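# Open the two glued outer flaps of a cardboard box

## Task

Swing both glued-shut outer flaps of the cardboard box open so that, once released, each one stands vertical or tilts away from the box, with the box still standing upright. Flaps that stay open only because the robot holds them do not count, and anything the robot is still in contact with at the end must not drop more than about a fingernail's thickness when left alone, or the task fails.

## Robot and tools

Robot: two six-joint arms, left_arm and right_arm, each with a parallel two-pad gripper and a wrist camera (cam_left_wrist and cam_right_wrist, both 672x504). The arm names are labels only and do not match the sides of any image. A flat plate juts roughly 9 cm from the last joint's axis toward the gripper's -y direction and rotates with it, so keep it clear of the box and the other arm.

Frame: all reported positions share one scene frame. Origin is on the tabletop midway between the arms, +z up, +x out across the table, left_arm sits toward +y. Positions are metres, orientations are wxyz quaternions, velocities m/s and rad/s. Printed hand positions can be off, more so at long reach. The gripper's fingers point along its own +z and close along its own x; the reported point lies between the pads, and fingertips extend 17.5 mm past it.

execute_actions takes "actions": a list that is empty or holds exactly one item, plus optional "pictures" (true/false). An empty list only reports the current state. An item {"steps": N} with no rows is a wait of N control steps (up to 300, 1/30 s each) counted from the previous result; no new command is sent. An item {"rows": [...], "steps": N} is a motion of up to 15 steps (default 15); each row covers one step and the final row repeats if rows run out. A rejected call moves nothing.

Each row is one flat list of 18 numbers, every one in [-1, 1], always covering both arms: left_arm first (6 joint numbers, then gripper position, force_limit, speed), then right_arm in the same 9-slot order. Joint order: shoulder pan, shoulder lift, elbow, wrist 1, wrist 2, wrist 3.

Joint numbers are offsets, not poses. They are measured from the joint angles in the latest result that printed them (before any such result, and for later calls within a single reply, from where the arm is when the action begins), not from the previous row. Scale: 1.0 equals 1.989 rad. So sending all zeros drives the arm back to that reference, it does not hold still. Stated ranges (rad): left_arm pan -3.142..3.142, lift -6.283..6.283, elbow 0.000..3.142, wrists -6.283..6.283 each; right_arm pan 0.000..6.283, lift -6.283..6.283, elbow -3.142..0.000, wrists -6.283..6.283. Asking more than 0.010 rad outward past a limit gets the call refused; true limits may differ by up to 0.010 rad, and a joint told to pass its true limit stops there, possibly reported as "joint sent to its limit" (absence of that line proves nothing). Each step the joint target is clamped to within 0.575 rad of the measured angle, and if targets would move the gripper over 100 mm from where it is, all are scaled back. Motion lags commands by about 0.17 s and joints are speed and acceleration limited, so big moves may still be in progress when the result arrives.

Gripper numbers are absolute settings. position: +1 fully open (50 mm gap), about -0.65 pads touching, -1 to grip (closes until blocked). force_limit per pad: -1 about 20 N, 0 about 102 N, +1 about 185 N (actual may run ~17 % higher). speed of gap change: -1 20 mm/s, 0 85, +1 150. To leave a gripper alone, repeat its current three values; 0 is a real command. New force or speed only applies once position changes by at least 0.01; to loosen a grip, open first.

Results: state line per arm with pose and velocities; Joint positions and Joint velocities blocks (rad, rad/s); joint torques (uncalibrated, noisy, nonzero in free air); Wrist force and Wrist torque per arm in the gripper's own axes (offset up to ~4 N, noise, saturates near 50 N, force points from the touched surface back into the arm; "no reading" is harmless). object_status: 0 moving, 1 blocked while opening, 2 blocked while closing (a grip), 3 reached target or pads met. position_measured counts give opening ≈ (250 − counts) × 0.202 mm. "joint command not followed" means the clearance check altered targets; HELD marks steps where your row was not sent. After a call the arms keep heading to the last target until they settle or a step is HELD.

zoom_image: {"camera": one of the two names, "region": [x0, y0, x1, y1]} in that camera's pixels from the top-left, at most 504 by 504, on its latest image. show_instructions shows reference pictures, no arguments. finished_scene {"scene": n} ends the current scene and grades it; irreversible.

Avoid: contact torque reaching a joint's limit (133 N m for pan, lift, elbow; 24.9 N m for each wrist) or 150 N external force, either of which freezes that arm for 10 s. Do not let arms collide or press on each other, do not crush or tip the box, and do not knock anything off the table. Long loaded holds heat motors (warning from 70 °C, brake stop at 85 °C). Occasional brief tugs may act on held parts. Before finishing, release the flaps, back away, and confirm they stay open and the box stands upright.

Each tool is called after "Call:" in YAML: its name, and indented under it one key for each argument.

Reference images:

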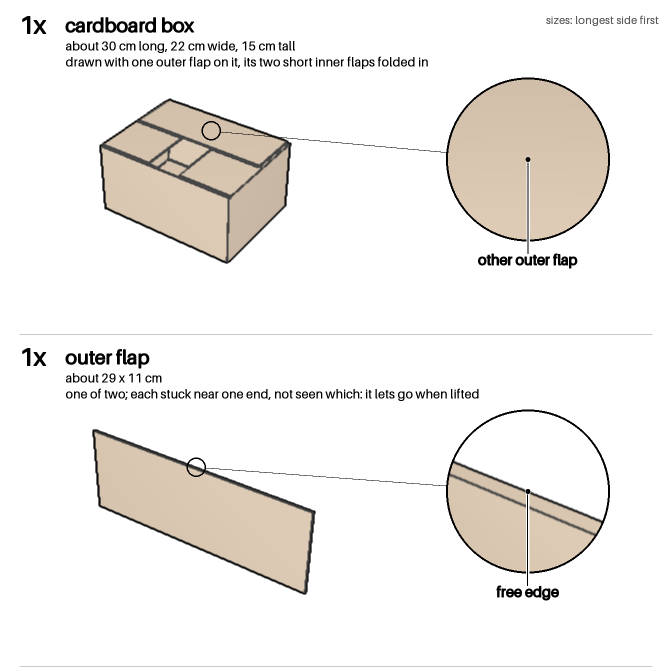

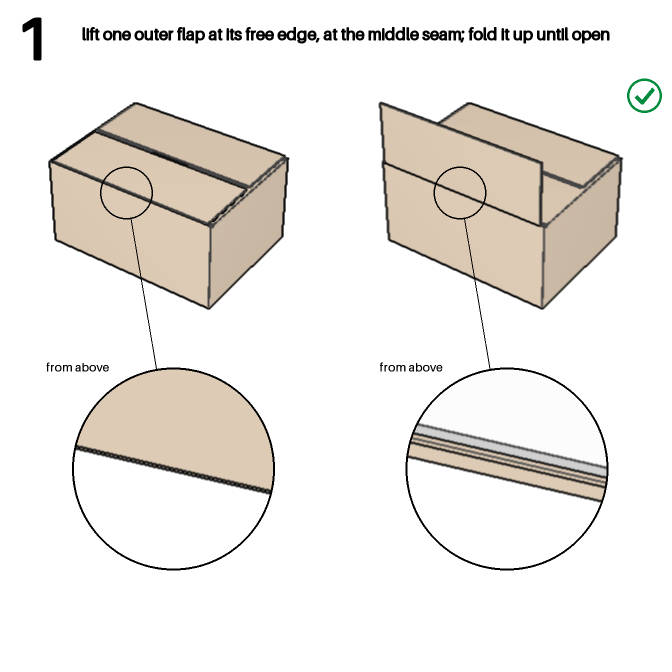

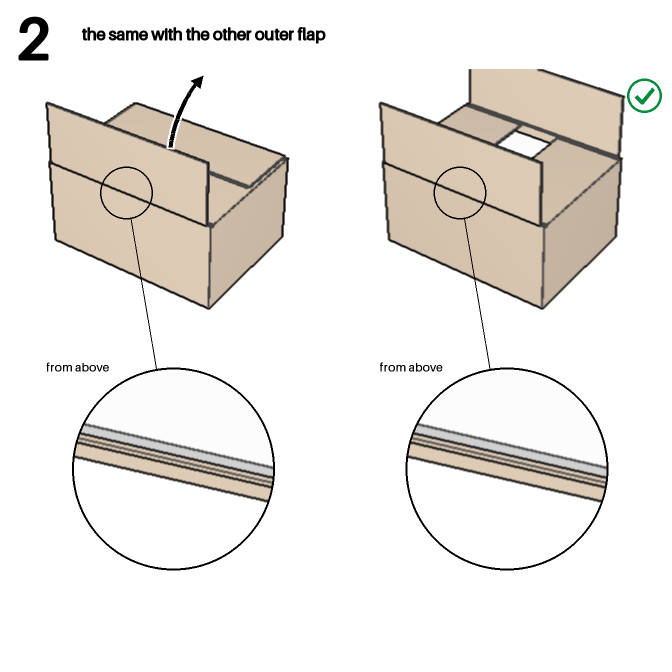

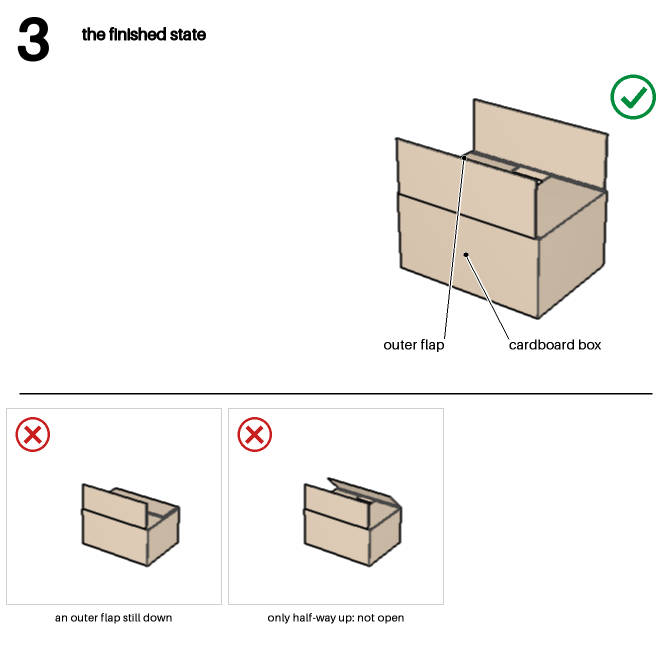

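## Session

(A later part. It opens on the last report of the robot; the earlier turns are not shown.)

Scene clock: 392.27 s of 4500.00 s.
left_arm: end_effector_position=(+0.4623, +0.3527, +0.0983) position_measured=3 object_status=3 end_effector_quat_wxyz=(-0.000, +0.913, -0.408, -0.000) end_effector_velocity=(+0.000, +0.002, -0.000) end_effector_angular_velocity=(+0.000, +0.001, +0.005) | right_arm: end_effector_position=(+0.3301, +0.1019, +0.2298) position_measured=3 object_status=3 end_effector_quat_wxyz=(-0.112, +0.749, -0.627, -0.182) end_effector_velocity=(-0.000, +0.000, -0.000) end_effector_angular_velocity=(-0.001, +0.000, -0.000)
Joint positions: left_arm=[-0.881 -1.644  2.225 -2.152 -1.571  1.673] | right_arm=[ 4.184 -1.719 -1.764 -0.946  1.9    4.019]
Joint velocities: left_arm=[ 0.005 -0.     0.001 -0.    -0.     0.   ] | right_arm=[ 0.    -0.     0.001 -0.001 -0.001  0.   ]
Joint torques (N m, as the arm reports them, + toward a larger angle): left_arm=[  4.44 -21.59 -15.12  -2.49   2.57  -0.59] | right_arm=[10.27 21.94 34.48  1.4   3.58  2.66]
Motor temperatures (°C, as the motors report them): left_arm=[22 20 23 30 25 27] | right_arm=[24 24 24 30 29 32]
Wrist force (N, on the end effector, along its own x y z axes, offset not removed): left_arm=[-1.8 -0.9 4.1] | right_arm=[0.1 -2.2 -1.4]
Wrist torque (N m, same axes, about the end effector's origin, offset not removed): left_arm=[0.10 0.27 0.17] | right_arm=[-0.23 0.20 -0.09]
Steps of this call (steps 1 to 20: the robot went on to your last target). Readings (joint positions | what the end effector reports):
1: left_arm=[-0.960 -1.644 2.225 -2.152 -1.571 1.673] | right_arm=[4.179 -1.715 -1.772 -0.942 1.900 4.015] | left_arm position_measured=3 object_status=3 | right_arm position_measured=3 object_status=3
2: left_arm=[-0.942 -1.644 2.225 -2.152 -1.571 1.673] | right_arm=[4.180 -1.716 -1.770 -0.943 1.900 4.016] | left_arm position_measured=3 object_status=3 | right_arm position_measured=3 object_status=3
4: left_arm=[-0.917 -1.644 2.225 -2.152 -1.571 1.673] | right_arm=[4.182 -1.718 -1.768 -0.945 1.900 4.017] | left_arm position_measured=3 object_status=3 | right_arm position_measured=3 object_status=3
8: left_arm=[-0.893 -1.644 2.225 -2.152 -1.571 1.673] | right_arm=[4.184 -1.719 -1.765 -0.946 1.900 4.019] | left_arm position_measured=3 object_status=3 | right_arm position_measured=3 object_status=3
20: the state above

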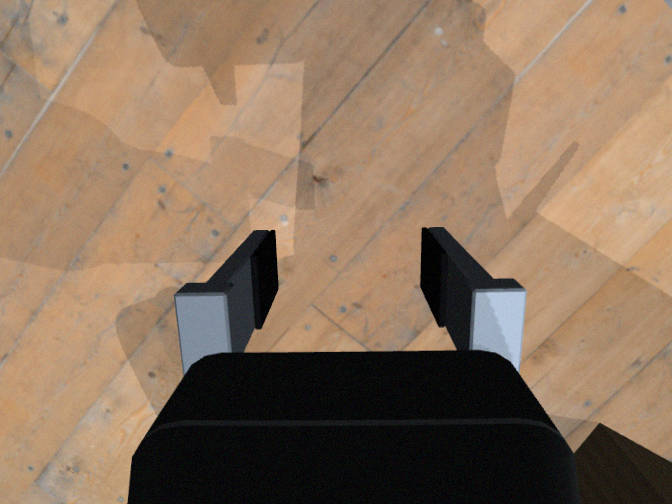

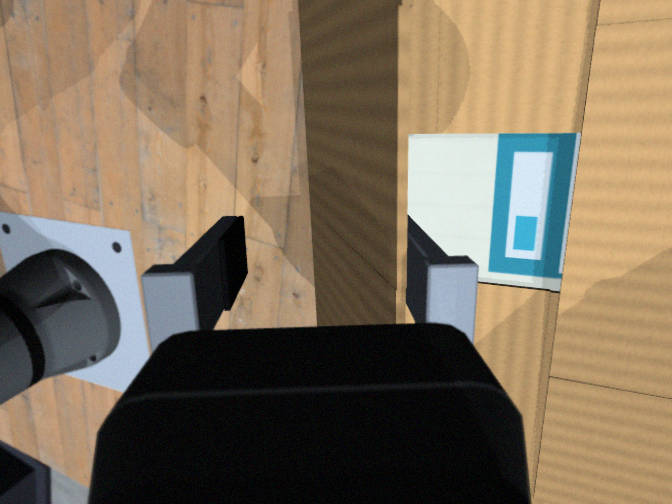

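Call:
execute_actions:
  actions:
    - {"rows":[[0,0,0,0,0,0,1,0,0,0.005,-0.0045,0.009,-0.0045,0,0.0045,1,0,0],[0,0,0,0,0,0,1,0,0,0.005,-0.0045,0.009,-0.0045,0,0.0045,1,0,0],[0,0,0,0,0,0,1,0,0,0.005,-0.0045,0.009,-0.0045,0,0.0045,1,0,0],[0,0,0,0,0,0,1,0,0,0.01,-0.009,0.018,-0.009,0,0.009,1,0,0],[0,0,0,0,0,0,1,0,0,0.01,-0.009,0.018,-0.009,0,0.009,1,0,0],[0,0,0,0,0,0,1,0,0,0.01,-0.009,0.018,-0.009,0,0.009,1,0,0],[0,0,0,0,0,0,1,0,0,0.015,-0.0135,0.027,-0.0135,0,0.0135,1,0,0],[0,0,0,0,0,0,1,0,0,0.015,-0.0135,0.027,-0.0135,0,0.0135,1,0,0],[0,0,0,0,0,0,1,0,0,0.015,-0.0135,0.027,-0.0135,0,0.0135,1,0,0],[0,0,0,0,0,0,1,0,0,0.02,-0.018,0.036,-0.018,0,0.018,1,0,0]]}
  pictures: false

Call:
execute_actions:
  actions:
    - {"rows":[[0,0,0,0,0,0,1,0,0,0.005,-0.0045,0.009,-0.0045,0,0.0045,1,0,0],[0,0,0,0,0,0,1,0,0,0.005,-0.0045,0.009,-0.0045,0,0.0045,1,0,0],[0,0,0,0,0,0,1,0,0,0.005,-0.0045,0.009,-0.0045,0,0.0045,1,0,0],[0,0,0,0,0,0,1,0,0,0.01,-0.009,0.018,-0.009,0,0.009,1,0,0],[0,0,0,0,0,0,1,0,0,0.01,-0.009,0.018,-0.009,0,0.009,1,0,0],[0,0,0,0,0,0,1,0,0,0.01,-0.009,0.018,-0.009,0,0.009,1,0,0],[0,0,0,0,0,0,1,0,0,0.015,-0.0135,0.027,-0.0135,0,0.0135,1,0,0],[0,0,0,0,0,0,1,0,0,0.015,-0.0135,0.027,-0.0135,0,0.0135,1,0,0],[0,0,0,0,0,0,1,0,0,0.015,-0.0135,0.027,-0.0135,0,0.0135,1,0,0],[0,0,0,0,0,0,1,0,0,0.02,-0.018,0.036,-0.018,0,0.018,1,0,0]]}
  pictures: false

Call:
execute_actions:
  actions:
    - {"steps":15}

Scene clock: 408.60 s of 4500.00 s.
left_arm: end_effector_position=(+0.4623, +0.3527, +0.0983) position_measured=3 object_status=3 end_effector_quat_wxyz=(-0.000, +0.913, -0.408, -0.000) end_effector_velocity=(+0.000, +0.000, +0.000) end_effector_angular_velocity=(+0.000, -0.000, +0.001) | right_arm: end_effector_position=(+0.3219, +0.1280, +0.2386) position_measured=3 object_status=3 end_effector_quat_wxyz=(-0.106, +0.750, -0.625, -0.186) end_effector_velocity=(-0.013, +0.036, +0.012) end_effector_angular_velocity=(-0.008, +0.016, +0.010)
Joint positions: left_arm=[-0.881 -1.644  2.225 -2.152 -1.571  1.673] | right_arm=[ 4.218 -1.75  -1.704 -0.977  1.9    4.05 ]
Joint velocities: left_arm=[ 0.     0.    -0.001  0.     0.    -0.   ] | right_arm=[ 0.048 -0.043  0.085 -0.044 -0.001  0.041]
Joint torques (N m, as the arm reports them, + toward a larger angle): left_arm=[ -7.46 -21.99 -15.29  -4.01   2.51  -0.59] | right_arm=[ 9.09 23.57 33.23  1.08  3.11  2.76]
Motor temperatures (°C, as the motors report them): left_arm=[22 20 23 30 25 27] | right_arm=[24 24 24 30 29 32]
Wrist force (N, on the end effector, along its own x y z axes, offset not removed): left_arm=[0.0 -1.6 4.2] | right_arm=[0.7 -2.6 -2.2]
Wrist torque (N m, same axes, about the end effector's origin, offset not removed): left_arm=[-0.34 0.10 -0.01] | right_arm=[0.04 0.27 -0.18]
Steps of this call (steps 1 to 15: the robot went on to your last target; steps 16 to 90: nothing new was sent; then 12.83 s passed at rest; steps 91 to 105: all 15 steps of this action). Readings (joint positions | what the end effector reports):
91: left_arm=[-0.880 -1.644 2.225 -2.152 -1.571 1.673] | right_arm=[4.184 -1.719 -1.764 -0.946 1.900 4.019] | left_arm position_measured=3 object_status=3 | right_arm position_measured=3 object_status=3
92: left_arm=[-0.880 -1.644 2.225 -2.152 -1.571 1.673] | right_arm=[4.185 -1.720 -1.763 -0.947 1.900 4.020] | left_arm position_measured=3 object_status=3 | right_arm position_measured=3 object_status=3
94: left_arm=[-0.880 -1.644 2.225 -2.152 -1.571 1.673] | right_arm=[4.189 -1.723 -1.757 -0.950 1.900 4.023] | left_arm position_measured=3 object_status=3 | right_arm position_measured=3 object_status=3
98: left_arm=[-0.880 -1.644 2.225 -2.152 -1.571 1.673] | right_arm=[4.199 -1.732 -1.739 -0.959 1.900 4.032] | left_arm position_measured=3 object_status=3 | right_arm position_measured=3 object_status=3
105: the state above

Scene clock: 409.10 s of 4500.00 s.
left_arm: end_effector_position=(+0.4623, +0.3527, +0.0983) position_measured=3 object_status=3 end_effector_quat_wxyz=(-0.000, +0.913, -0.408, -0.000) end_effector_velocity=(+0.000, +0.000, +0.000) end_effector_angular_velocity=(-0.000, -0.000, +0.002) | right_arm: end_effector_position=(+0.3121, +0.1538, +0.2471) position_measured=3 object_status=3 end_effector_quat_wxyz=(-0.100, +0.752, -0.624, -0.189) end_effector_velocity=(-0.015, +0.036, +0.010) end_effector_angular_velocity=(-0.009, +0.019, +0.009)
Joint positions: left_arm=[-0.881 -1.644  2.225 -2.152 -1.571  1.673] | right_arm=[ 4.252 -1.78  -1.643 -1.007  1.9    4.08 ]
Joint velocities: left_arm=[ 0.001  0.    -0.    -0.     0.    -0.001] | right_arm=[ 0.047 -0.044  0.084 -0.043  0.001  0.043]
Joint torques (N m, as the arm reports them, + toward a larger angle): left_arm=[ -5.62 -22.17 -15.88  -3.89   2.52  -0.55] | right_arm=[10.47 29.91 33.55  1.72  3.21  2.76]
Motor temperatures (°C, as the motors report them): left_arm=[22 20 23 30 25 27] | right_arm=[24 24 24 30 29 32]
Wrist force (N, on the end effector, along its own x y z axes, offset not removed): left_arm=[-3.9 -1.0 1.0] | right_arm=[1.2 -4.1 0.6]
Wrist torque (N m, same axes, about the end effector's origin, offset not removed): left_arm=[-0.04 0.47 0.09] | right_arm=[-0.39 0.15 -0.11]
Steps of this call (steps 1 to 15: all 15 steps of this action). Readings (joint positions | what the end effector reports):
1: left_arm=[-0.881 -1.644 2.225 -2.152 -1.571 1.673] | right_arm=[4.219 -1.751 -1.701 -0.978 1.900 4.051] | left_arm position_measured=3 object_status=3 | right_arm position_measured=3 object_status=3
2: left_arm=[-0.881 -1.644 2.225 -2.152 -1.571 1.673] | right_arm=[4.221 -1.752 -1.699 -0.979 1.900 4.052] | left_arm position_measured=3 object_status=3 | right_arm position_measured=3 object_status=3
4: left_arm=[-0.881 -1.644 2.225 -2.152 -1.571 1.673] | right_arm=[4.224 -1.755 -1.694 -0.982 1.900 4.055] | left_arm position_measured=3 object_status=3 | right_arm position_measured=3 object_status=3
8: left_arm=[-0.881 -1.644 2.225 -2.152 -1.571 1.673] | right_arm=[4.233 -1.763 -1.677 -0.990 1.900 4.063] | left_arm position_measured=3 object_status=3 | right_arm position_measured=3 object_status=3
15: the state above

Scene clock: 409.60 s of 4500.00 s.
left_arm: end_effector_position=(+0.4623, +0.3527, +0.0983) position_measured=3 object_status=3 end_effector_quat_wxyz=(-0.000, +0.913, -0.408, -0.000) end_effector_velocity=(-0.000, +0.001, -0.001) end_effector_angular_velocity=(+0.001, +0.001, -0.000) | right_arm: end_effector_position=(+0.3103, +0.1583, +0.2486) position_measured=3 object_status=3 end_effector_quat_wxyz=(-0.099, +0.752, -0.624, -0.190) end_effector_velocity=(-0.000, +0.001, +0.000) end_effector_angular_velocity=(+0.000, -0.000, +0.001)
Joint positions: left_arm=[-0.881 -1.644  2.225 -2.152 -1.571  1.673] | right_arm=[ 4.258 -1.785 -1.632 -1.012  1.9    4.085]
Joint velocities: left_arm=[ 0.001  0.     0.001 -0.     0.     0.001] | right_arm=[ 0.001 -0.     0.001 -0.001  0.    -0.001]
Joint torques (N m, as the arm reports them, + toward a larger angle): left_arm=[ -3.98 -21.88 -15.6   -3.89   2.56  -0.56] | right_arm=[10.25 26.37 35.3   2.01  3.1   2.49]
Motor temperatures (°C, as the motors report them): left_arm=[22 20 23 30 25 27] | right_arm=[24 24 24 30 29 32]
Wrist force (N, on the end effector, along its own x y z axes, offset not removed): left_arm=[-1.8 -4.8 1.7] | right_arm=[0.9 -0.5 0.6]
Wrist torque (N m, same axes, about the end effector's origin, offset not removed): left_arm=[-0.72 0.37 0.19] | right_arm=[0.20 0.40 -0.04]
Steps of this call (steps 1 to 15: the robot went on to your last target). Readings (joint positions | what the end effector reports):
1: left_arm=[-0.881 -1.644 2.225 -2.152 -1.571 1.673] | right_arm=[4.253 -1.781 -1.641 -1.008 1.900 4.081] | left_arm position_measured=3 object_status=3 | right_arm position_measured=3 object_status=3
2: left_arm=[-0.881 -1.644 2.225 -2.152 -1.571 1.673] | right_arm=[4.254 -1.782 -1.639 -1.009 1.900 4.082] | left_arm position_measured=3 object_status=3 | right_arm position_measured=3 object_status=3
4: left_arm=[-0.881 -1.644 2.225 -2.152 -1.571 1.673] | right_arm=[4.256 -1.784 -1.636 -1.011 1.900 4.083] | left_arm position_measured=3 object_status=3 | right_arm position_measured=3 object_status=3
8: left_arm=[-0.881 -1.644 2.225 -2.152 -1.571 1.673] | right_arm=[4.257 -1.785 -1.633 -1.012 1.900 4.085] | left_arm position_measured=3 object_status=3 | right_arm position_measured=3 object_status=3
15: the state above

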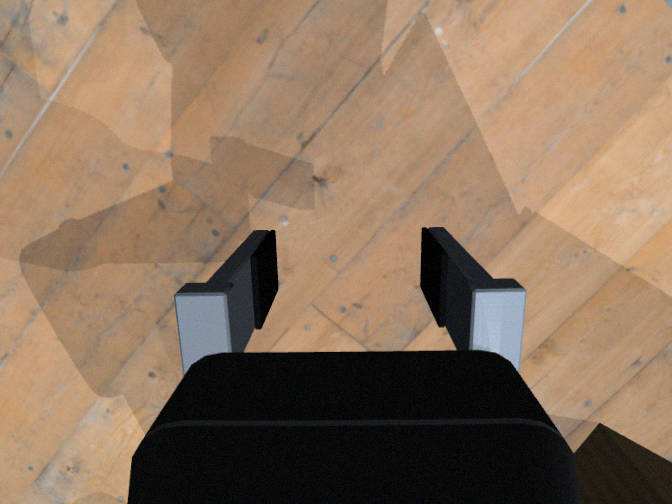

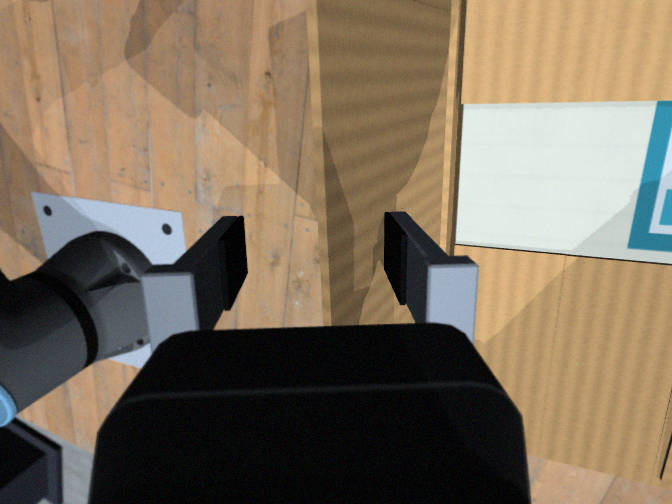

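Call:
execute_actions:
  actions:
    - {"rows":[[0,0,0,0,0,0,1,0,0,0.0045,-0.0055,0.008,-0.0025,0,0.004,1,0,0],[0,0,0,0,0,0,1,0,0,0.0045,-0.0055,0.008,-0.0025,0,0.004,1,0,0],[0,0,0,0,0,0,1,0,0,0.0045,-0.0055,0.008,-0.0025,0,0.004,1,0,0],[0,0,0,0,0,0,1,0,0,0.009,-0.011,0.016,-0.005,0,0.008,1,0,0],[0,0,0,0,0,0,1,0,0,0.009,-0.011,0.016,-0.005,0,0.008,1,0,0],[0,0,0,0,0,0,1,0,0,0.009,-0.011,0.016,-0.005,0,0.008,1,0,0],[0,0,0,0,0,0,1,0,0,0.0135,-0.0165,0.024,-0.0075,0,0.012,1,0,0],[0,0,0,0,0,0,1,0,0,0.0135,-0.0165,0.024,-0.0075,0,0.012,1,0,0],[0,0,0,0,0,0,1,0,0,0.0135,-0.0165,0.024,-0.0075,0,0.012,1,0,0],[0,0,0,0,0,0,1,0,0,0.018,-0.022,0.032,-0.01,0,0.016,1,0,0]]}
  pictures: false

Call:
execute_actions:
  actions:
    - {"steps":15}

Scene clock: 418.80 s of 4500.00 s.
left_arm: end_effector_position=(+0.4623, +0.3527, +0.0983) position_measured=3 object_status=3 end_effector_quat_wxyz=(-0.000, +0.913, -0.408, -0.000) end_effector_velocity=(-0.001, +0.000, -0.001) end_effector_angular_velocity=(+0.001, +0.001, -0.000) | right_arm: end_effector_position=(+0.3013, +0.1837, +0.2511) position_measured=3 object_status=3 end_effector_quat_wxyz=(-0.093, +0.753, -0.623, -0.192) end_effector_velocity=(-0.013, +0.036, +0.004) end_effector_angular_velocity=(-0.005, +0.013, +0.009)
Joint positions: left_arm=[-0.881 -1.644  2.225 -2.152 -1.571  1.673] | right_arm=[ 4.288 -1.822 -1.579 -1.029  1.9    4.112]
Joint velocities: left_arm=[-0.    -0.     0.001  0.001  0.    -0.   ] | right_arm=[ 0.043 -0.052  0.077 -0.023 -0.     0.037]
Joint torques (N m, as the arm reports them, + toward a larger angle): left_arm=[  4.65 -21.71 -15.84  -3.94   2.47  -0.52] | right_arm=[ 9.09 29.26 35.21  1.71  3.39  2.47]
Motor temperatures (°C, as the motors report them): left_arm=[22 20 23 30 25 27] | right_arm=[24 24 24 30 29 32]
Wrist force (N, on the end effector, along its own x y z axes, offset not removed): left_arm=[-1.4 -1.5 1.8] | right_arm=[1.6 -3.3 -0.6]
Wrist torque (N m, same axes, about the end effector's origin, offset not removed): left_arm=[-0.30 0.42 0.00] | right_arm=[-0.50 0.08 -0.06]
Steps of this call (steps 1 to 15: the robot went on to your last target; steps 16 to 90: nothing new was sent; then 5.70 s passed at rest; steps 91 to 105: all 15 steps of this action). Readings (joint positions | what the end effector reports):
91: left_arm=[-0.881 -1.644 2.225 -2.152 -1.571 1.673] | right_arm=[4.258 -1.786 -1.632 -1.013 1.900 4.085] | left_arm position_measured=3 object_status=3 | right_arm position_measured=3 object_status=3
92: left_arm=[-0.881 -1.644 2.225 -2.152 -1.571 1.673] | right_arm=[4.259 -1.786 -1.631 -1.013 1.900 4.086] | left_arm position_measured=3 object_status=3 | right_arm position_measured=3 object_status=3
94: left_arm=[-0.881 -1.644 2.225 -2.152 -1.571 1.673] | right_arm=[4.261 -1.790 -1.626 -1.015 1.900 4.089] | left_arm position_measured=3 object_status=3 | right_arm position_measured=3 object_status=3
98: left_arm=[-0.881 -1.644 2.225 -2.152 -1.571 1.673] | right_arm=[4.270 -1.801 -1.610 -1.020 1.900 4.097] | left_arm position_measured=3 object_status=3 | right_arm position_measured=3 object_status=3
105: the state above

Scene clock: 419.30 s of 4500.00 s.
left_arm: end_effector_position=(+0.4623, +0.3527, +0.0983) position_measured=3 object_status=3 end_effector_quat_wxyz=(-0.000, +0.913, -0.408, -0.000) end_effector_velocity=(-0.000, +0.000, -0.000) end_effector_angular_velocity=(+0.000, +0.000, +0.000) | right_arm: end_effector_position=(+0.2995, +0.1883, +0.2515) position_measured=3 object_status=3 end_effector_quat_wxyz=(-0.092, +0.753, -0.622, -0.193) end_effector_velocity=(-0.001, +0.000, -0.001) end_effector_angular_velocity=(-0.003, +0.001, -0.000)
Joint positions: left_arm=[-0.881 -1.644  2.225 -2.152 -1.571  1.673] | right_arm=[ 4.293 -1.829 -1.569 -1.032  1.9    4.117]
Joint velocities: left_arm=[ 0.    -0.     0.001 -0.    -0.    -0.   ] | right_arm=[ 0.001 -0.002  0.001 -0.002 -0.001  0.001]
Joint torques (N m, as the arm reports them, + toward a larger angle): left_arm=[  3.39 -21.3  -15.37  -3.96   2.57  -0.53] | right_arm=[12.52 28.05 35.34  1.68  3.33  2.67]
Motor temperatures (°C, as the motors report them): left_arm=[22 20 23 30 25 27] | right_arm=[24 24 24 30 29 32]
Wrist force (N, on the end effector, along its own x y z axes, offset not removed): left_arm=[0.0 -7.5 3.0] | right_arm=[3.8 -1.5 0.7]
Wrist torque (N m, same axes, about the end effector's origin, offset not removed): left_arm=[-1.14 0.00 0.15] | right_arm=[0.06 -0.35 -0.21]
Steps of this call (steps 1 to 15: the robot went on to your last target). Readings (joint positions | what the end effector reports):
1: left_arm=[-0.881 -1.644 2.225 -2.152 -1.571 1.673] | right_arm=[4.289 -1.824 -1.576 -1.030 1.900 4.113] | left_arm position_measured=3 object_status=3 | right_arm position_measured=3 object_status=3
2: left_arm=[-0.881 -1.644 2.225 -2.152 -1.571 1.673] | right_arm=[4.290 -1.825 -1.575 -1.030 1.900 4.114] | left_arm position_measured=3 object_status=3 | right_arm position_measured=3 object_status=3
4: left_arm=[-0.881 -1.644 2.225 -2.152 -1.571 1.673] | right_arm=[4.291 -1.827 -1.572 -1.031 1.900 4.115] | left_arm position_measured=3 object_status=3 | right_arm position_measured=3 object_status=3
8: left_arm=[-0.881 -1.644 2.225 -2.152 -1.571 1.673] | right_arm=[4.293 -1.828 -1.570 -1.032 1.900 4.116] | left_arm position_measured=3 object_status=3 | right_arm position_measured=3 object_status=3
15: the state above
All arms were judged still, so your last target was given up. Only a new action makes them travel on or press farther. Fingers that are still opening or closing keep moving.

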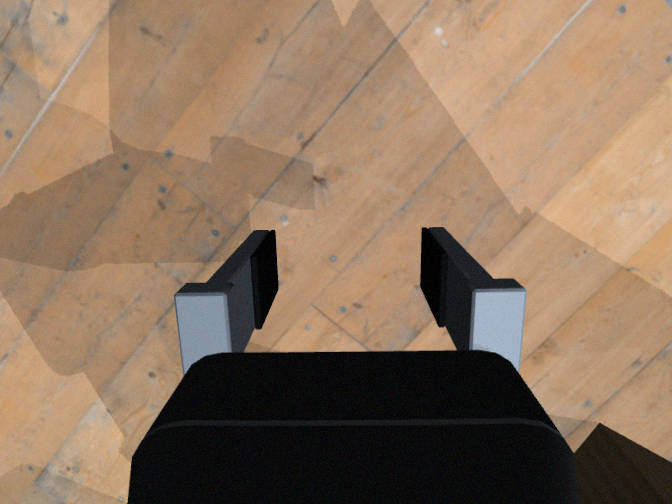

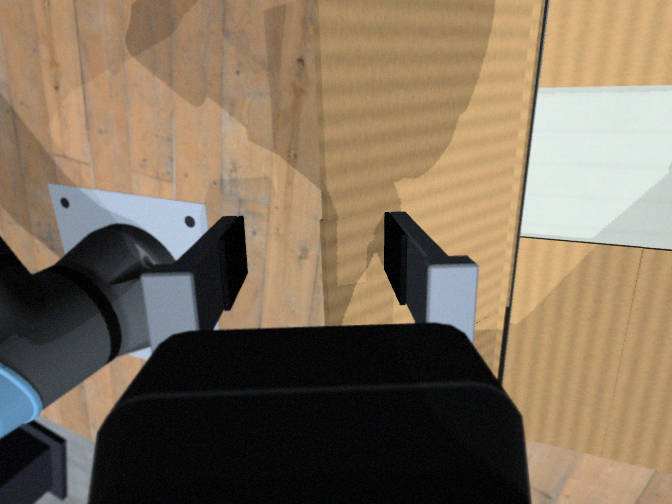

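Call:
execute_actions:
  actions:
    - {"rows":[[0,-0.1036,-0.098,-0.1046,-0.028,-0.011,1,0,0,-0.01,0.055,0.05,-0.105,0,0,1,0,0]]}
  pictures: false

Call:
execute_actions:
  actions:
    - {"steps":10}
  pictures: false

Call:
execute_actions:
  actions:
    - {"rows":[[0,0,0,0,0,0,1,0,0,-0.2,0.1,-0.05,-0.05,0,0,1,0,0]]}
  pictures: false

Call:
execute_actions:
  actions:
    - {"steps":15}
  pictures: false

Call:
execute_actions:
  actions:
    - {"rows":[[-0.272,0,0,0,0,0,1,0,0,0,0,0,0,0,0,1,0,0]]}
  pictures: false

Call:
execute_actions:
  actions:
    - {"steps":30}

Scene clock: 442.53 s of 4500.00 s.
left_arm: end_effector_position=(+0.5264, +0.2779, +0.2801) position_measured=3 object_status=3 end_effector_quat_wxyz=(+0.098, +0.887, -0.393, +0.221) end_effector_velocity=(+0.066, -0.090, +0.396) end_effector_angular_velocity=(-0.678, -0.618, -0.010) | right_arm: end_effector_position=(+0.2963, +0.1536, +0.3385) position_measured=3 object_status=3 end_effector_quat_wxyz=(-0.095, +0.747, -0.630, -0.192) end_effector_velocity=(-0.004, -0.015, +0.024) end_effector_angular_velocity=(-0.010, +0.005, -0.006)
Joint positions: left_arm=[-0.881 -1.808  2.069 -2.318 -1.616  1.656] | right_arm=[ 4.274 -1.724 -1.473 -1.232  1.9    4.117]
Joint velocities: left_arm=[-0.001 -0.312 -0.292 -0.311 -0.079 -0.032] | right_arm=[-0.006  0.033  0.029 -0.072  0.     0.001]
Joint torques (N m, as the arm reports them, + toward a larger angle): left_arm=[ -4.28 -14.1  -23.03  -4.48  -2.82  -2.03] | right_arm=[-11.14  42.14  34.91   1.33   2.5   -2.34]
Motor temperatures (°C, as the motors report them): left_arm=[22 20 23 30 25 27] | right_arm=[24 24 24 30 29 32]
Wrist force (N, on the end effector, along its own x y z axes, offset not removed): left_arm=[1.6 -0.8 1.6] | right_arm=[0.7 -1.9 0.0]
Wrist torque (N m, same axes, about the end effector's origin, offset not removed): left_arm=[-0.06 -0.12 0.04] | right_arm=[-0.20 -0.18 -0.01]
Steps of this call (steps 1 to 90: nothing new was sent; then 19.73 s passed at rest; steps 91 to 105: all 15 steps of this action). Readings (joint positions | what the end effector reports):
91: left_arm=[-0.881 -1.644 2.225 -2.152 -1.571 1.673] | right_arm=[4.293 -1.829 -1.569 -1.032 1.900 4.117] | left_arm position_measured=3 object_status=3 | right_arm position_measured=3 object_status=3
92: left_arm=[-0.881 -1.647 2.222 -2.155 -1.572 1.673] | right_arm=[4.292 -1.826 -1.566 -1.036 1.900 4.117] | left_arm position_measured=3 object_status=3 | right_arm position_measured=3 object_status=3
94: left_arm=[-0.881 -1.672 2.197 -2.181 -1.580 1.670] | right_arm=[4.286 -1.794 -1.535 -1.081 1.900 4.117] | left_arm position_measured=3 object_status=3 | right_arm position_measured=3 object_status=3
98: left_arm=[-0.881 -1.723 2.149 -2.233 -1.593 1.664] | right_arm=[4.278 -1.746 -1.493 -1.183 1.900 4.117] | left_arm position_measured=3 object_status=3 | right_arm position_measured=3 object_status=3
105: the state above

Scene clock: 442.87 s of 4500.00 s.
left_arm: end_effector_position=(+0.5329, +0.2683, +0.3301) position_measured=3 object_status=3 end_effector_quat_wxyz=(+0.120, +0.873, -0.388, +0.271) end_effector_velocity=(+0.003, -0.006, +0.033) end_effector_angular_velocity=(-0.054, -0.049, -0.004) | right_arm: end_effector_position=(+0.2958, +0.1518, +0.3414) position_measured=3 object_status=3 end_effector_quat_wxyz=(-0.094, +0.747, -0.630, -0.192) end_effector_velocity=(-0.001, -0.001, +0.002) end_effector_angular_velocity=(-0.000, +0.001, +0.000)
Joint positions: left_arm=[-0.881 -1.846  2.033 -2.357 -1.626  1.652] | right_arm=[ 4.273 -1.72  -1.47  -1.24   1.9    4.117]
Joint velocities: left_arm=[-0.002 -0.024 -0.025 -0.024 -0.006 -0.003] | right_arm=[-0.     0.002  0.002 -0.005  0.001 -0.   ]
Joint torques (N m, as the arm reports them, + toward a larger angle): left_arm=[ -4.34 -22.48 -31.65  -5.51  -2.56  -1.43] | right_arm=[-11.91  43.9   35.81   0.99   1.77  -2.3 ]
Motor temperatures (°C, as the motors report them): left_arm=[22 20 23 30 25 27] | right_arm=[24 24 24 30 29 32]
Wrist force (N, on the end effector, along its own x y z axes, offset not removed): left_arm=[0.0 -4.1 2.5] | right_arm=[0.9 -1.6 0.1]
Wrist torque (N m, same axes, about the end effector's origin, offset not removed): left_arm=[-0.57 0.14 0.02] | right_arm=[-0.17 -0.11 -0.18]
Steps of this call (steps 1 to 10: the robot went on to your last target). Readings (joint positions | what the end effector reports):
1: left_arm=[-0.881 -1.817 2.061 -2.327 -1.618 1.655] | right_arm=[4.274 -1.723 -1.472 -1.234 1.900 4.117] | left_arm position_measured=3 object_status=3 | right_arm position_measured=3 object_status=3
2: left_arm=[-0.881 -1.825 2.054 -2.335 -1.620 1.654] | right_arm=[4.274 -1.722 -1.472 -1.236 1.900 4.117] | left_arm position_measured=3 object_status=3 | right_arm position_measured=3 object_status=3
4: left_arm=[-0.881 -1.835 2.044 -2.345 -1.623 1.653] | right_arm=[4.274 -1.721 -1.471 -1.238 1.900 4.117] | left_arm position_measured=3 object_status=3 | right_arm position_measured=3 object_status=3
8: left_arm=[-0.881 -1.844 2.035 -2.355 -1.625 1.652] | right_arm=[4.274 -1.720 -1.470 -1.240 1.900 4.117] | left_arm position_measured=3 object_status=3 | right_arm position_measured=3 object_status=3
10: the state above

Scene clock: 443.37 s of 4500.00 s.
left_arm: end_effector_position=(+0.5329, +0.2683, +0.3302) position_measured=3 object_status=3 end_effector_quat_wxyz=(+0.120, +0.873, -0.388, +0.271) end_effector_velocity=(-0.000, -0.001, -0.001) end_effector_angular_velocity=(+0.001, +0.001, -0.001) | right_arm: end_effector_position=(+0.3947, -0.0233, +0.3760) position_measured=3 object_status=3 end_effector_quat_wxyz=(+0.121, -0.643, +0.735, +0.175) end_effector_velocity=(+0.151, -0.402, +0.066) end_effector_angular_velocity=(+0.008, -0.008, -0.682)
Joint positions: left_arm=[-0.881 -1.846  2.033 -2.357 -1.626  1.652] | right_arm=[ 3.97  -1.565 -1.548 -1.318  1.901  4.117]
Joint velocities: left_arm=[-0.001  0.001  0.001  0.     0.    -0.   ] | right_arm=[-0.681  0.324 -0.158 -0.154 -0.     0.001]
Joint torques (N m, as the arm reports them, + toward a larger angle): left_arm=[ -4.79  -8.29 -19.09  -2.44   2.48   0.03] | right_arm=[-10.47  32.61  19.33   1.01   1.26  -2.46]
Motor temperatures (°C, as the motors report them): left_arm=[22 20 23 30 25 27] | right_arm=[24 24 24 30 29 32]
Wrist force (N, on the end effector, along its own x y z axes, offset not removed): left_arm=[3.0 -3.7 2.8] | right_arm=[0.5 -0.9 1.4]
Wrist torque (N m, same axes, about the end effector's origin, offset not removed): left_arm=[-0.44 -0.53 0.09] | right_arm=[0.07 -0.08 -0.25]
Steps of this call (steps 1 to 15: all 15 steps of this action). Readings (joint positions | what the end effector reports):
1: left_arm=[-0.881 -1.847 2.033 -2.358 -1.626 1.652] | right_arm=[4.273 -1.720 -1.470 -1.241 1.900 4.117] | left_arm position_measured=3 object_status=3 | right_arm position_measured=3 object_status=3
2: left_arm=[-0.881 -1.847 2.032 -2.358 -1.626 1.652] | right_arm=[4.270 -1.717 -1.472 -1.243 1.900 4.117] | left_arm position_measured=3 object_status=3 | right_arm position_measured=3 object_status=3
4: left_arm=[-0.881 -1.847 2.032 -2.358 -1.626 1.652] | right_arm=[4.232 -1.693 -1.484 -1.255 1.901 4.117] | left_arm position_measured=3 object_status=3 | right_arm position_measured=3 object_status=3
8: left_arm=[-0.881 -1.847 2.033 -2.357 -1.626 1.652] | right_arm=[4.137 -1.647 -1.507 -1.278 1.901 4.117] | left_arm position_measured=3 object_status=3 | right_arm position_measured=3 object_status=3
15: the state above

Scene clock: 443.87 s of 4500.00 s.
left_arm: end_effector_position=(+0.5329, +0.2683, +0.3301) position_measured=3 object_status=3 end_effector_quat_wxyz=(+0.120, +0.873, -0.388, +0.271) end_effector_velocity=(+0.000, +0.000, +0.000) end_effector_angular_velocity=(+0.000, -0.001, -0.001) | right_arm: end_effector_position=(+0.4123, -0.0782, +0.3844) position_measured=3 object_status=3 end_effector_quat_wxyz=(+0.130, -0.608, +0.764, +0.170) end_effector_velocity=(+0.003, -0.009, +0.002) end_effector_angular_velocity=(+0.000, -0.002, -0.016)
Joint positions: left_arm=[-0.881 -1.846  2.033 -2.357 -1.626  1.652] | right_arm=[ 3.878 -1.522 -1.569 -1.339  1.901  4.117]
Joint velocities: left_arm=[ 0.     0.    -0.001 -0.     0.     0.002] | right_arm=[-0.015  0.007 -0.002 -0.003 -0.001  0.   ]
Joint torques (N m, as the arm reports them, + toward a larger angle): left_arm=[ -4.46  -8.21 -19.51  -2.45   2.38   2.25] | right_arm=[-11.59  32.92  17.27   1.46   0.16  -1.9 ]
Motor temperatures (°C, as the motors report them): left_arm=[22 20 23 30 25 27] | right_arm=[24 24 24 30 29 32]
Wrist force (N, on the end effector, along its own x y z axes, offset not removed): left_arm=[-2.5 -4.2 2.6] | right_arm=[-0.6 -0.9 -1.3]
Wrist torque (N m, same axes, about the end effector's origin, offset not removed): left_arm=[-0.74 0.57 0.04] | right_arm=[-0.01 0.14 0.07]
Steps of this call (steps 1 to 15: the robot went on to your last target). Readings (joint positions | what the end effector reports):
1: left_arm=[-0.881 -1.846 2.033 -2.357 -1.626 1.652] | right_arm=[3.950 -1.556 -1.552 -1.323 1.901 4.117] | left_arm position_measured=3 object_status=3 | right_arm position_measured=3 object_status=3
2: left_arm=[-0.881 -1.846 2.033 -2.357 -1.626 1.652] | right_arm=[3.933 -1.548 -1.556 -1.327 1.901 4.117] | left_arm position_measured=3 object_status=3 | right_arm position_measured=3 object_status=3
4: left_arm=[-0.881 -1.846 2.033 -2.357 -1.626 1.652] | right_arm=[3.910 -1.537 -1.561 -1.332 1.901 4.117] | left_arm position_measured=3 object_status=3 | right_arm position_measured=3 object_status=3
8: left_arm=[-0.881 -1.846 2.033 -2.357 -1.626 1.652] | right_arm=[3.888 -1.527 -1.566 -1.337 1.901 4.117] | left_arm position_measured=3 object_status=3 | right_arm position_measured=3 object_status=3
15: the state above

Scene clock: 444.37 s of 4500.00 s.
left_arm: end_effector_position=(+0.4147, +0.1128, +0.3301) position_measured=3 object_status=3 end_effector_quat_wxyz=(+0.168, +0.786, -0.543, +0.244) end_effector_velocity=(-0.341, -0.308, +0.001) end_effector_angular_velocity=(-0.001, -0.000, -0.870) | right_arm: end_effector_position=(+0.4123, -0.0783, +0.3845) position_measured=3 object_status=3 end_effector_quat_wxyz=(+0.130, -0.608, +0.764, +0.170) end_effector_velocity=(+0.000, +0.001, +0.000) end_effector_angular_velocity=(+0.001, -0.001, +0.002)
Joint positions: left_arm=[-1.253 -1.846  2.033 -2.357 -1.626  1.652] | right_arm=[ 3.878 -1.522 -1.569 -1.339  1.901  4.117]
Joint velocities: left_arm=[-0.87   0.    -0.001 -0.    -0.001  0.   ] | right_arm=[-0.    -0.001  0.001  0.001  0.001 -0.002]
Joint torques (N m, as the arm reports them, + toward a larger angle): left_arm=[-10.41  -9.72 -21.77  -2.85  -2.5    2.02] | right_arm=[ 9.91 13.93 35.69  3.82  0.   -2.04]
Motor temperatures (°C, as the motors report them): left_arm=[22 20 23 30 25 27] | right_arm=[24 24 24 30 29 32]
Wrist force (N, on the end effector, along its own x y z axes, offset not removed): left_arm=[2.8 -5.2 6.5] | right_arm=[0.4 -1.6 0.0]
Wrist torque (N m, same axes, about the end effector's origin, offset not removed): left_arm=[-0.84 -0.40 0.06] | right_arm=[-0.17 -0.07 -0.02]
Steps of this call (steps 1 to 15: all 15 steps of this action). Readings (joint positions | what the end effector reports):
1: left_arm=[-0.881 -1.846 2.033 -2.357 -1.626 1.652] | right_arm=[3.877 -1.522 -1.569 -1.339 1.901 4.117] | left_arm position_measured=3 object_status=3 | right_arm position_measured=3 object_status=3
2: left_arm=[-0.884 -1.846 2.033 -2.357 -1.625 1.652] | right_arm=[3.877 -1.522 -1.569 -1.339 1.901 4.117] | left_arm position_measured=3 object_status=3 | right_arm position_measured=3 object_status=3
4: left_arm=[-0.927 -1.846 2.033 -2.357 -1.625 1.652] | right_arm=[3.877 -1.522 -1.569 -1.339 1.901 4.117] | left_arm position_measured=3 object_status=3 | right_arm position_measured=3 object_status=3
8: left_arm=[-1.048 -1.846 2.033 -2.357 -1.625 1.652] | right_arm=[3.877 -1.522 -1.569 -1.339 1.901 4.117] | left_arm position_measured=3 object_status=3 | right_arm position_measured=3 object_status=3
15: the state above

Scene clock: 445.37 s of 4500.00 s.
left_arm: end_effector_position=(+0.3440, +0.0589, +0.3301) position_measured=3 object_status=3 end_effector_quat_wxyz=(+0.188, +0.738, -0.607, +0.229) end_effector_velocity=(-0.001, +0.000, -0.001) end_effector_angular_velocity=(+0.002, +0.000, -0.002) | right_arm: end_effector_position=(+0.4123, -0.0782, +0.3844) position_measured=3 object_status=3 end_effector_quat_wxyz=(+0.130, -0.608, +0.764, +0.170) end_effector_velocity=(+0.000, -0.000, +0.000) end_effector_angular_velocity=(-0.000, -0.000, +0.000)
Joint positions: left_arm=[-1.422 -1.846  2.033 -2.357 -1.626  1.652] | right_arm=[ 3.878 -1.522 -1.569 -1.339  1.901  4.117]
Joint velocities: left_arm=[-0.002 -0.     0.002 -0.     0.     0.   ] | right_arm=[-0.    -0.     0.     0.    -0.    -0.001]
Joint torques (N m, as the arm reports them, + toward a larger angle): left_arm=[ -6.5  -13.67 -26.02  -4.05  -0.06   0.53] | right_arm=[11.02 13.65 37.16  5.66  0.29 -1.96]
Motor temperatures (°C, as the motors report them): left_arm=[22 20 23 30 25 27] | right_arm=[24 24 24 30 29 32]
Wrist force (N, on the end effector, along its own x y z axes, offset not removed): left_arm=[4.1 -3.2 8.0] | right_arm=[-0.5 -1.8 0.9]
Wrist torque (N m, same axes, about the end effector's origin, offset not removed): left_arm=[-0.12 -0.70 -0.14] | right_arm=[-0.27 0.09 -0.15]
Steps of this call (steps 1 to 30: the robot went on to your last target). Readings (joint positions | what the end effector reports):
1: left_arm=[-1.282 -1.846 2.033 -2.357 -1.626 1.652] | right_arm=[3.878 -1.522 -1.569 -1.339 1.901 4.117] | left_arm position_measured=3 object_status=3 | right_arm position_measured=3 object_status=3
2: left_arm=[-1.311 -1.846 2.033 -2.357 -1.626 1.652] | right_arm=[3.878 -1.522 -1.569 -1.339 1.901 4.117] | left_arm position_measured=3 object_status=3 | right_arm position_measured=3 object_status=3
4: left_arm=[-1.355 -1.846 2.033 -2.357 -1.626 1.652] | right_arm=[3.878 -1.522 -1.569 -1.339 1.901 4.117] | left_arm position_measured=3 object_status=3 | right_arm position_measured=3 object_status=3
8: left_arm=[-1.398 -1.846 2.033 -2.357 -1.626 1.652] | right_arm=[3.878 -1.522 -1.569 -1.339 1.901 4.117] | left_arm position_measured=3 object_status=3 | right_arm position_measured=3 object_status=3
30: the state above
All arms were judged still, so your last target was given up. Only a new action makes them travel on or press farther. Fingers that are still opening or closing keep moving.

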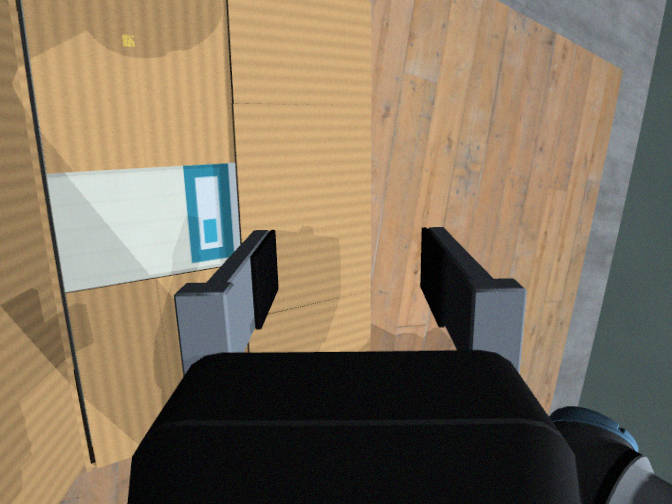

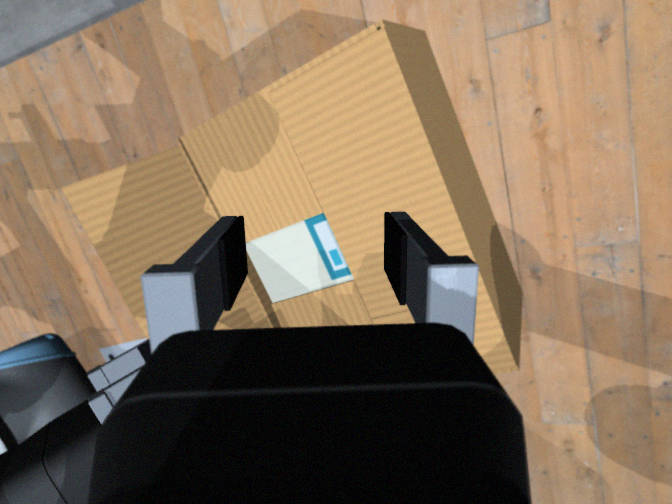

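Call:
execute_actions:
  actions:
    - {"rows":[[0,0.091,0.1,-0.1956,0,0,1,0,0,-0.14,0,0,0,0,0,1,0,0]]}
  pictures: false

Call:
execute_actions:
  actions:
    - {"steps":25}

Scene clock: 452.23 s of 4500.00 s.
left_arm: end_effector_position=(+0.3502, +0.0379, +0.2136) position_measured=3 object_status=3 end_effector_quat_wxyz=(+0.189, +0.737, -0.607, +0.231) end_effector_velocity=(+0.001, -0.005, -0.037) end_effector_angular_velocity=(-0.035, -0.011, -0.001) | right_arm: end_effector_position=(+0.4758, -0.2074, +0.3844) position_measured=3 object_status=3 end_effector_quat_wxyz=(+0.151, -0.505, +0.836, +0.151) end_effector_velocity=(+0.027, -0.081, +0.000) end_effector_angular_velocity=(-0.000, -0.000, -0.152)
Joint positions: left_arm=[-1.422 -1.674  2.222 -2.722 -1.626  1.652] | right_arm=[ 3.619 -1.522 -1.569 -1.339  1.901  4.117]
Joint velocities: left_arm=[-0.001  0.069  0.077 -0.183  0.     0.   ] | right_arm=[-0.153 -0.     0.001 -0.001 -0.    -0.   ]
Joint torques (N m, as the arm reports them, + toward a larger angle): left_arm=[  1.93 -14.4  -18.59  -5.41   1.74  -1.26] | right_arm=[-8.08 25.   35.56  5.    0.07 -2.27]
Motor temperatures (°C, as the motors report them): left_arm=[22 20 23 30 25 27] | right_arm=[24 24 24 30 29 32]
Wrist force (N, on the end effector, along its own x y z axes, offset not removed): left_arm=[-3.5 -3.7 -1.0] | right_arm=[1.6 -0.1 -3.4]
Wrist torque (N m, same axes, about the end effector's origin, offset not removed): left_arm=[-0.64 0.43 0.10] | right_arm=[0.10 -0.24 -0.20]
Steps of this call (steps 1 to 90: nothing new was sent; then 3.37 s passed at rest; steps 91 to 105: all 15 steps of this action). Readings (joint positions | what the end effector reports):
91: left_arm=[-1.422 -1.846 2.033 -2.357 -1.626 1.652] | right_arm=[3.878 -1.522 -1.569 -1.339 1.901 4.117] | left_arm position_measured=3 object_status=3 | right_arm position_measured=3 object_status=3
92: left_arm=[-1.422 -1.843 2.036 -2.360 -1.626 1.652] | right_arm=[3.875 -1.522 -1.569 -1.339 1.901 4.117] | left_arm position_measured=3 object_status=3 | right_arm position_measured=3 object_status=3
94: left_arm=[-1.422 -1.805 2.077 -2.408 -1.626 1.652] | right_arm=[3.832 -1.522 -1.569 -1.339 1.901 4.117] | left_arm position_measured=3 object_status=3 | right_arm position_measured=3 object_status=3
98: left_arm=[-1.422 -1.720 2.171 -2.600 -1.626 1.652] | right_arm=[3.718 -1.522 -1.569 -1.339 1.901 4.117] | left_arm position_measured=3 object_status=3 | right_arm position_measured=3 object_status=3
105: the state above

Scene clock: 453.07 s of 4500.00 s.
left_arm: end_effector_position=(+0.3504, +0.0373, +0.2087) position_measured=3 object_status=3 end_effector_quat_wxyz=(+0.190, +0.736, -0.606, +0.232) end_effector_velocity=(-0.000, -0.000, +0.000) end_effector_angular_velocity=(+0.000, -0.001, -0.001) | right_arm: end_effector_position=(+0.4791, -0.2178, +0.3844) position_measured=3 object_status=3 end_effector_quat_wxyz=(+0.152, -0.496, +0.841, +0.150) end_effector_velocity=(+0.000, -0.000, +0.001) end_effector_angular_velocity=(+0.001, -0.001, -0.002)
Joint positions: left_arm=[-1.422 -1.665  2.232 -2.746 -1.626  1.652] | right_arm=[ 3.599 -1.522 -1.569 -1.339  1.901  4.117]
Joint velocities: left_arm=[-0.     0.    -0.     0.    -0.     0.001] | right_arm=[-0.     0.001 -0.     0.001 -0.     0.001]
Joint torques (N m, as the arm reports them, + toward a larger angle): left_arm=[  5.91 -13.34 -16.18  -5.53   0.11  -0.04] | right_arm=[-10.14  34.71  31.75   4.1   -0.06  -2.35]
Motor temperatures (°C, as the motors report them): left_arm=[22 20 23 30 25 27] | right_arm=[24 24 24 30 29 32]
Wrist force (N, on the end effector, along its own x y z axes, offset not removed): left_arm=[0.4 -0.9 1.7] | right_arm=[0.9 -0.7 -2.2]
Wrist torque (N m, same axes, about the end effector's origin, offset not removed): left_arm=[-0.10 0.08 0.03] | right_arm=[-0.03 -0.13 -0.14]
Steps of this call (steps 1 to 25: the robot went on to your last target). Readings (joint positions | what the end effector reports):
1: left_arm=[-1.422 -1.672 2.224 -2.728 -1.626 1.652] | right_arm=[3.614 -1.522 -1.569 -1.339 1.901 4.117] | left_arm position_measured=3 object_status=3 | right_arm position_measured=3 object_status=3
2: left_arm=[-1.422 -1.671 2.226 -2.732 -1.626 1.652] | right_arm=[3.611 -1.522 -1.569 -1.339 1.901 4.117] | left_arm position_measured=3 object_status=3 | right_arm position_measured=3 object_status=3
4: left_arm=[-1.422 -1.669 2.229 -2.738 -1.626 1.652] | right_arm=[3.606 -1.522 -1.569 -1.339 1.901 4.117] | left_arm position_measured=3 object_status=3 | right_arm position_measured=3 object_status=3
8: left_arm=[-1.422 -1.667 2.231 -2.743 -1.626 1.652] | right_arm=[3.602 -1.522 -1.569 -1.339 1.901 4.117] | left_arm position_measured=3 object_status=3 | right_arm position_measured=3 object_status=3
25: the state above

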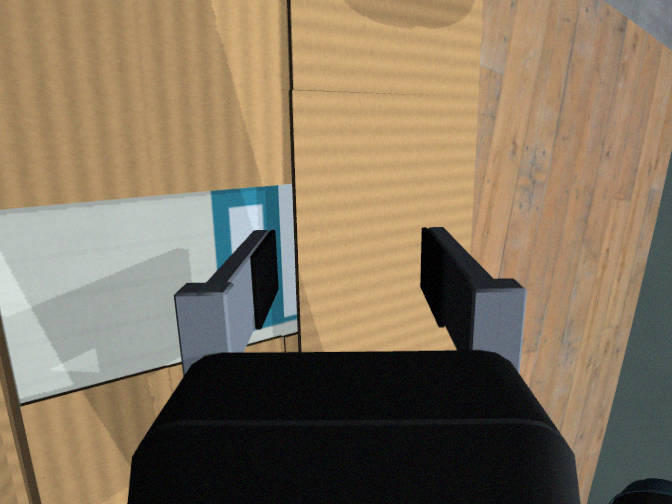

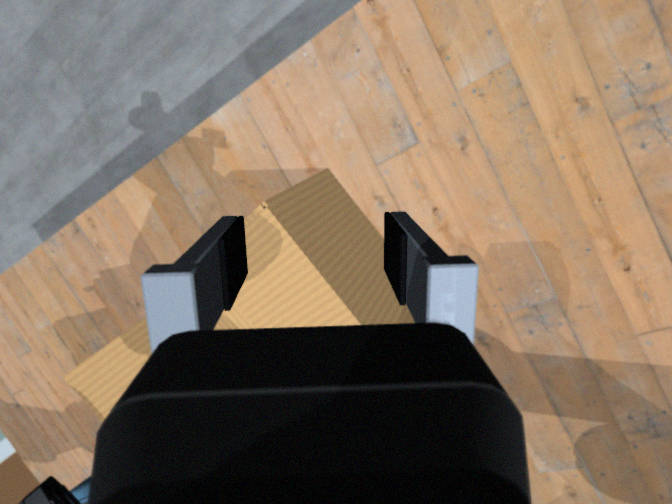

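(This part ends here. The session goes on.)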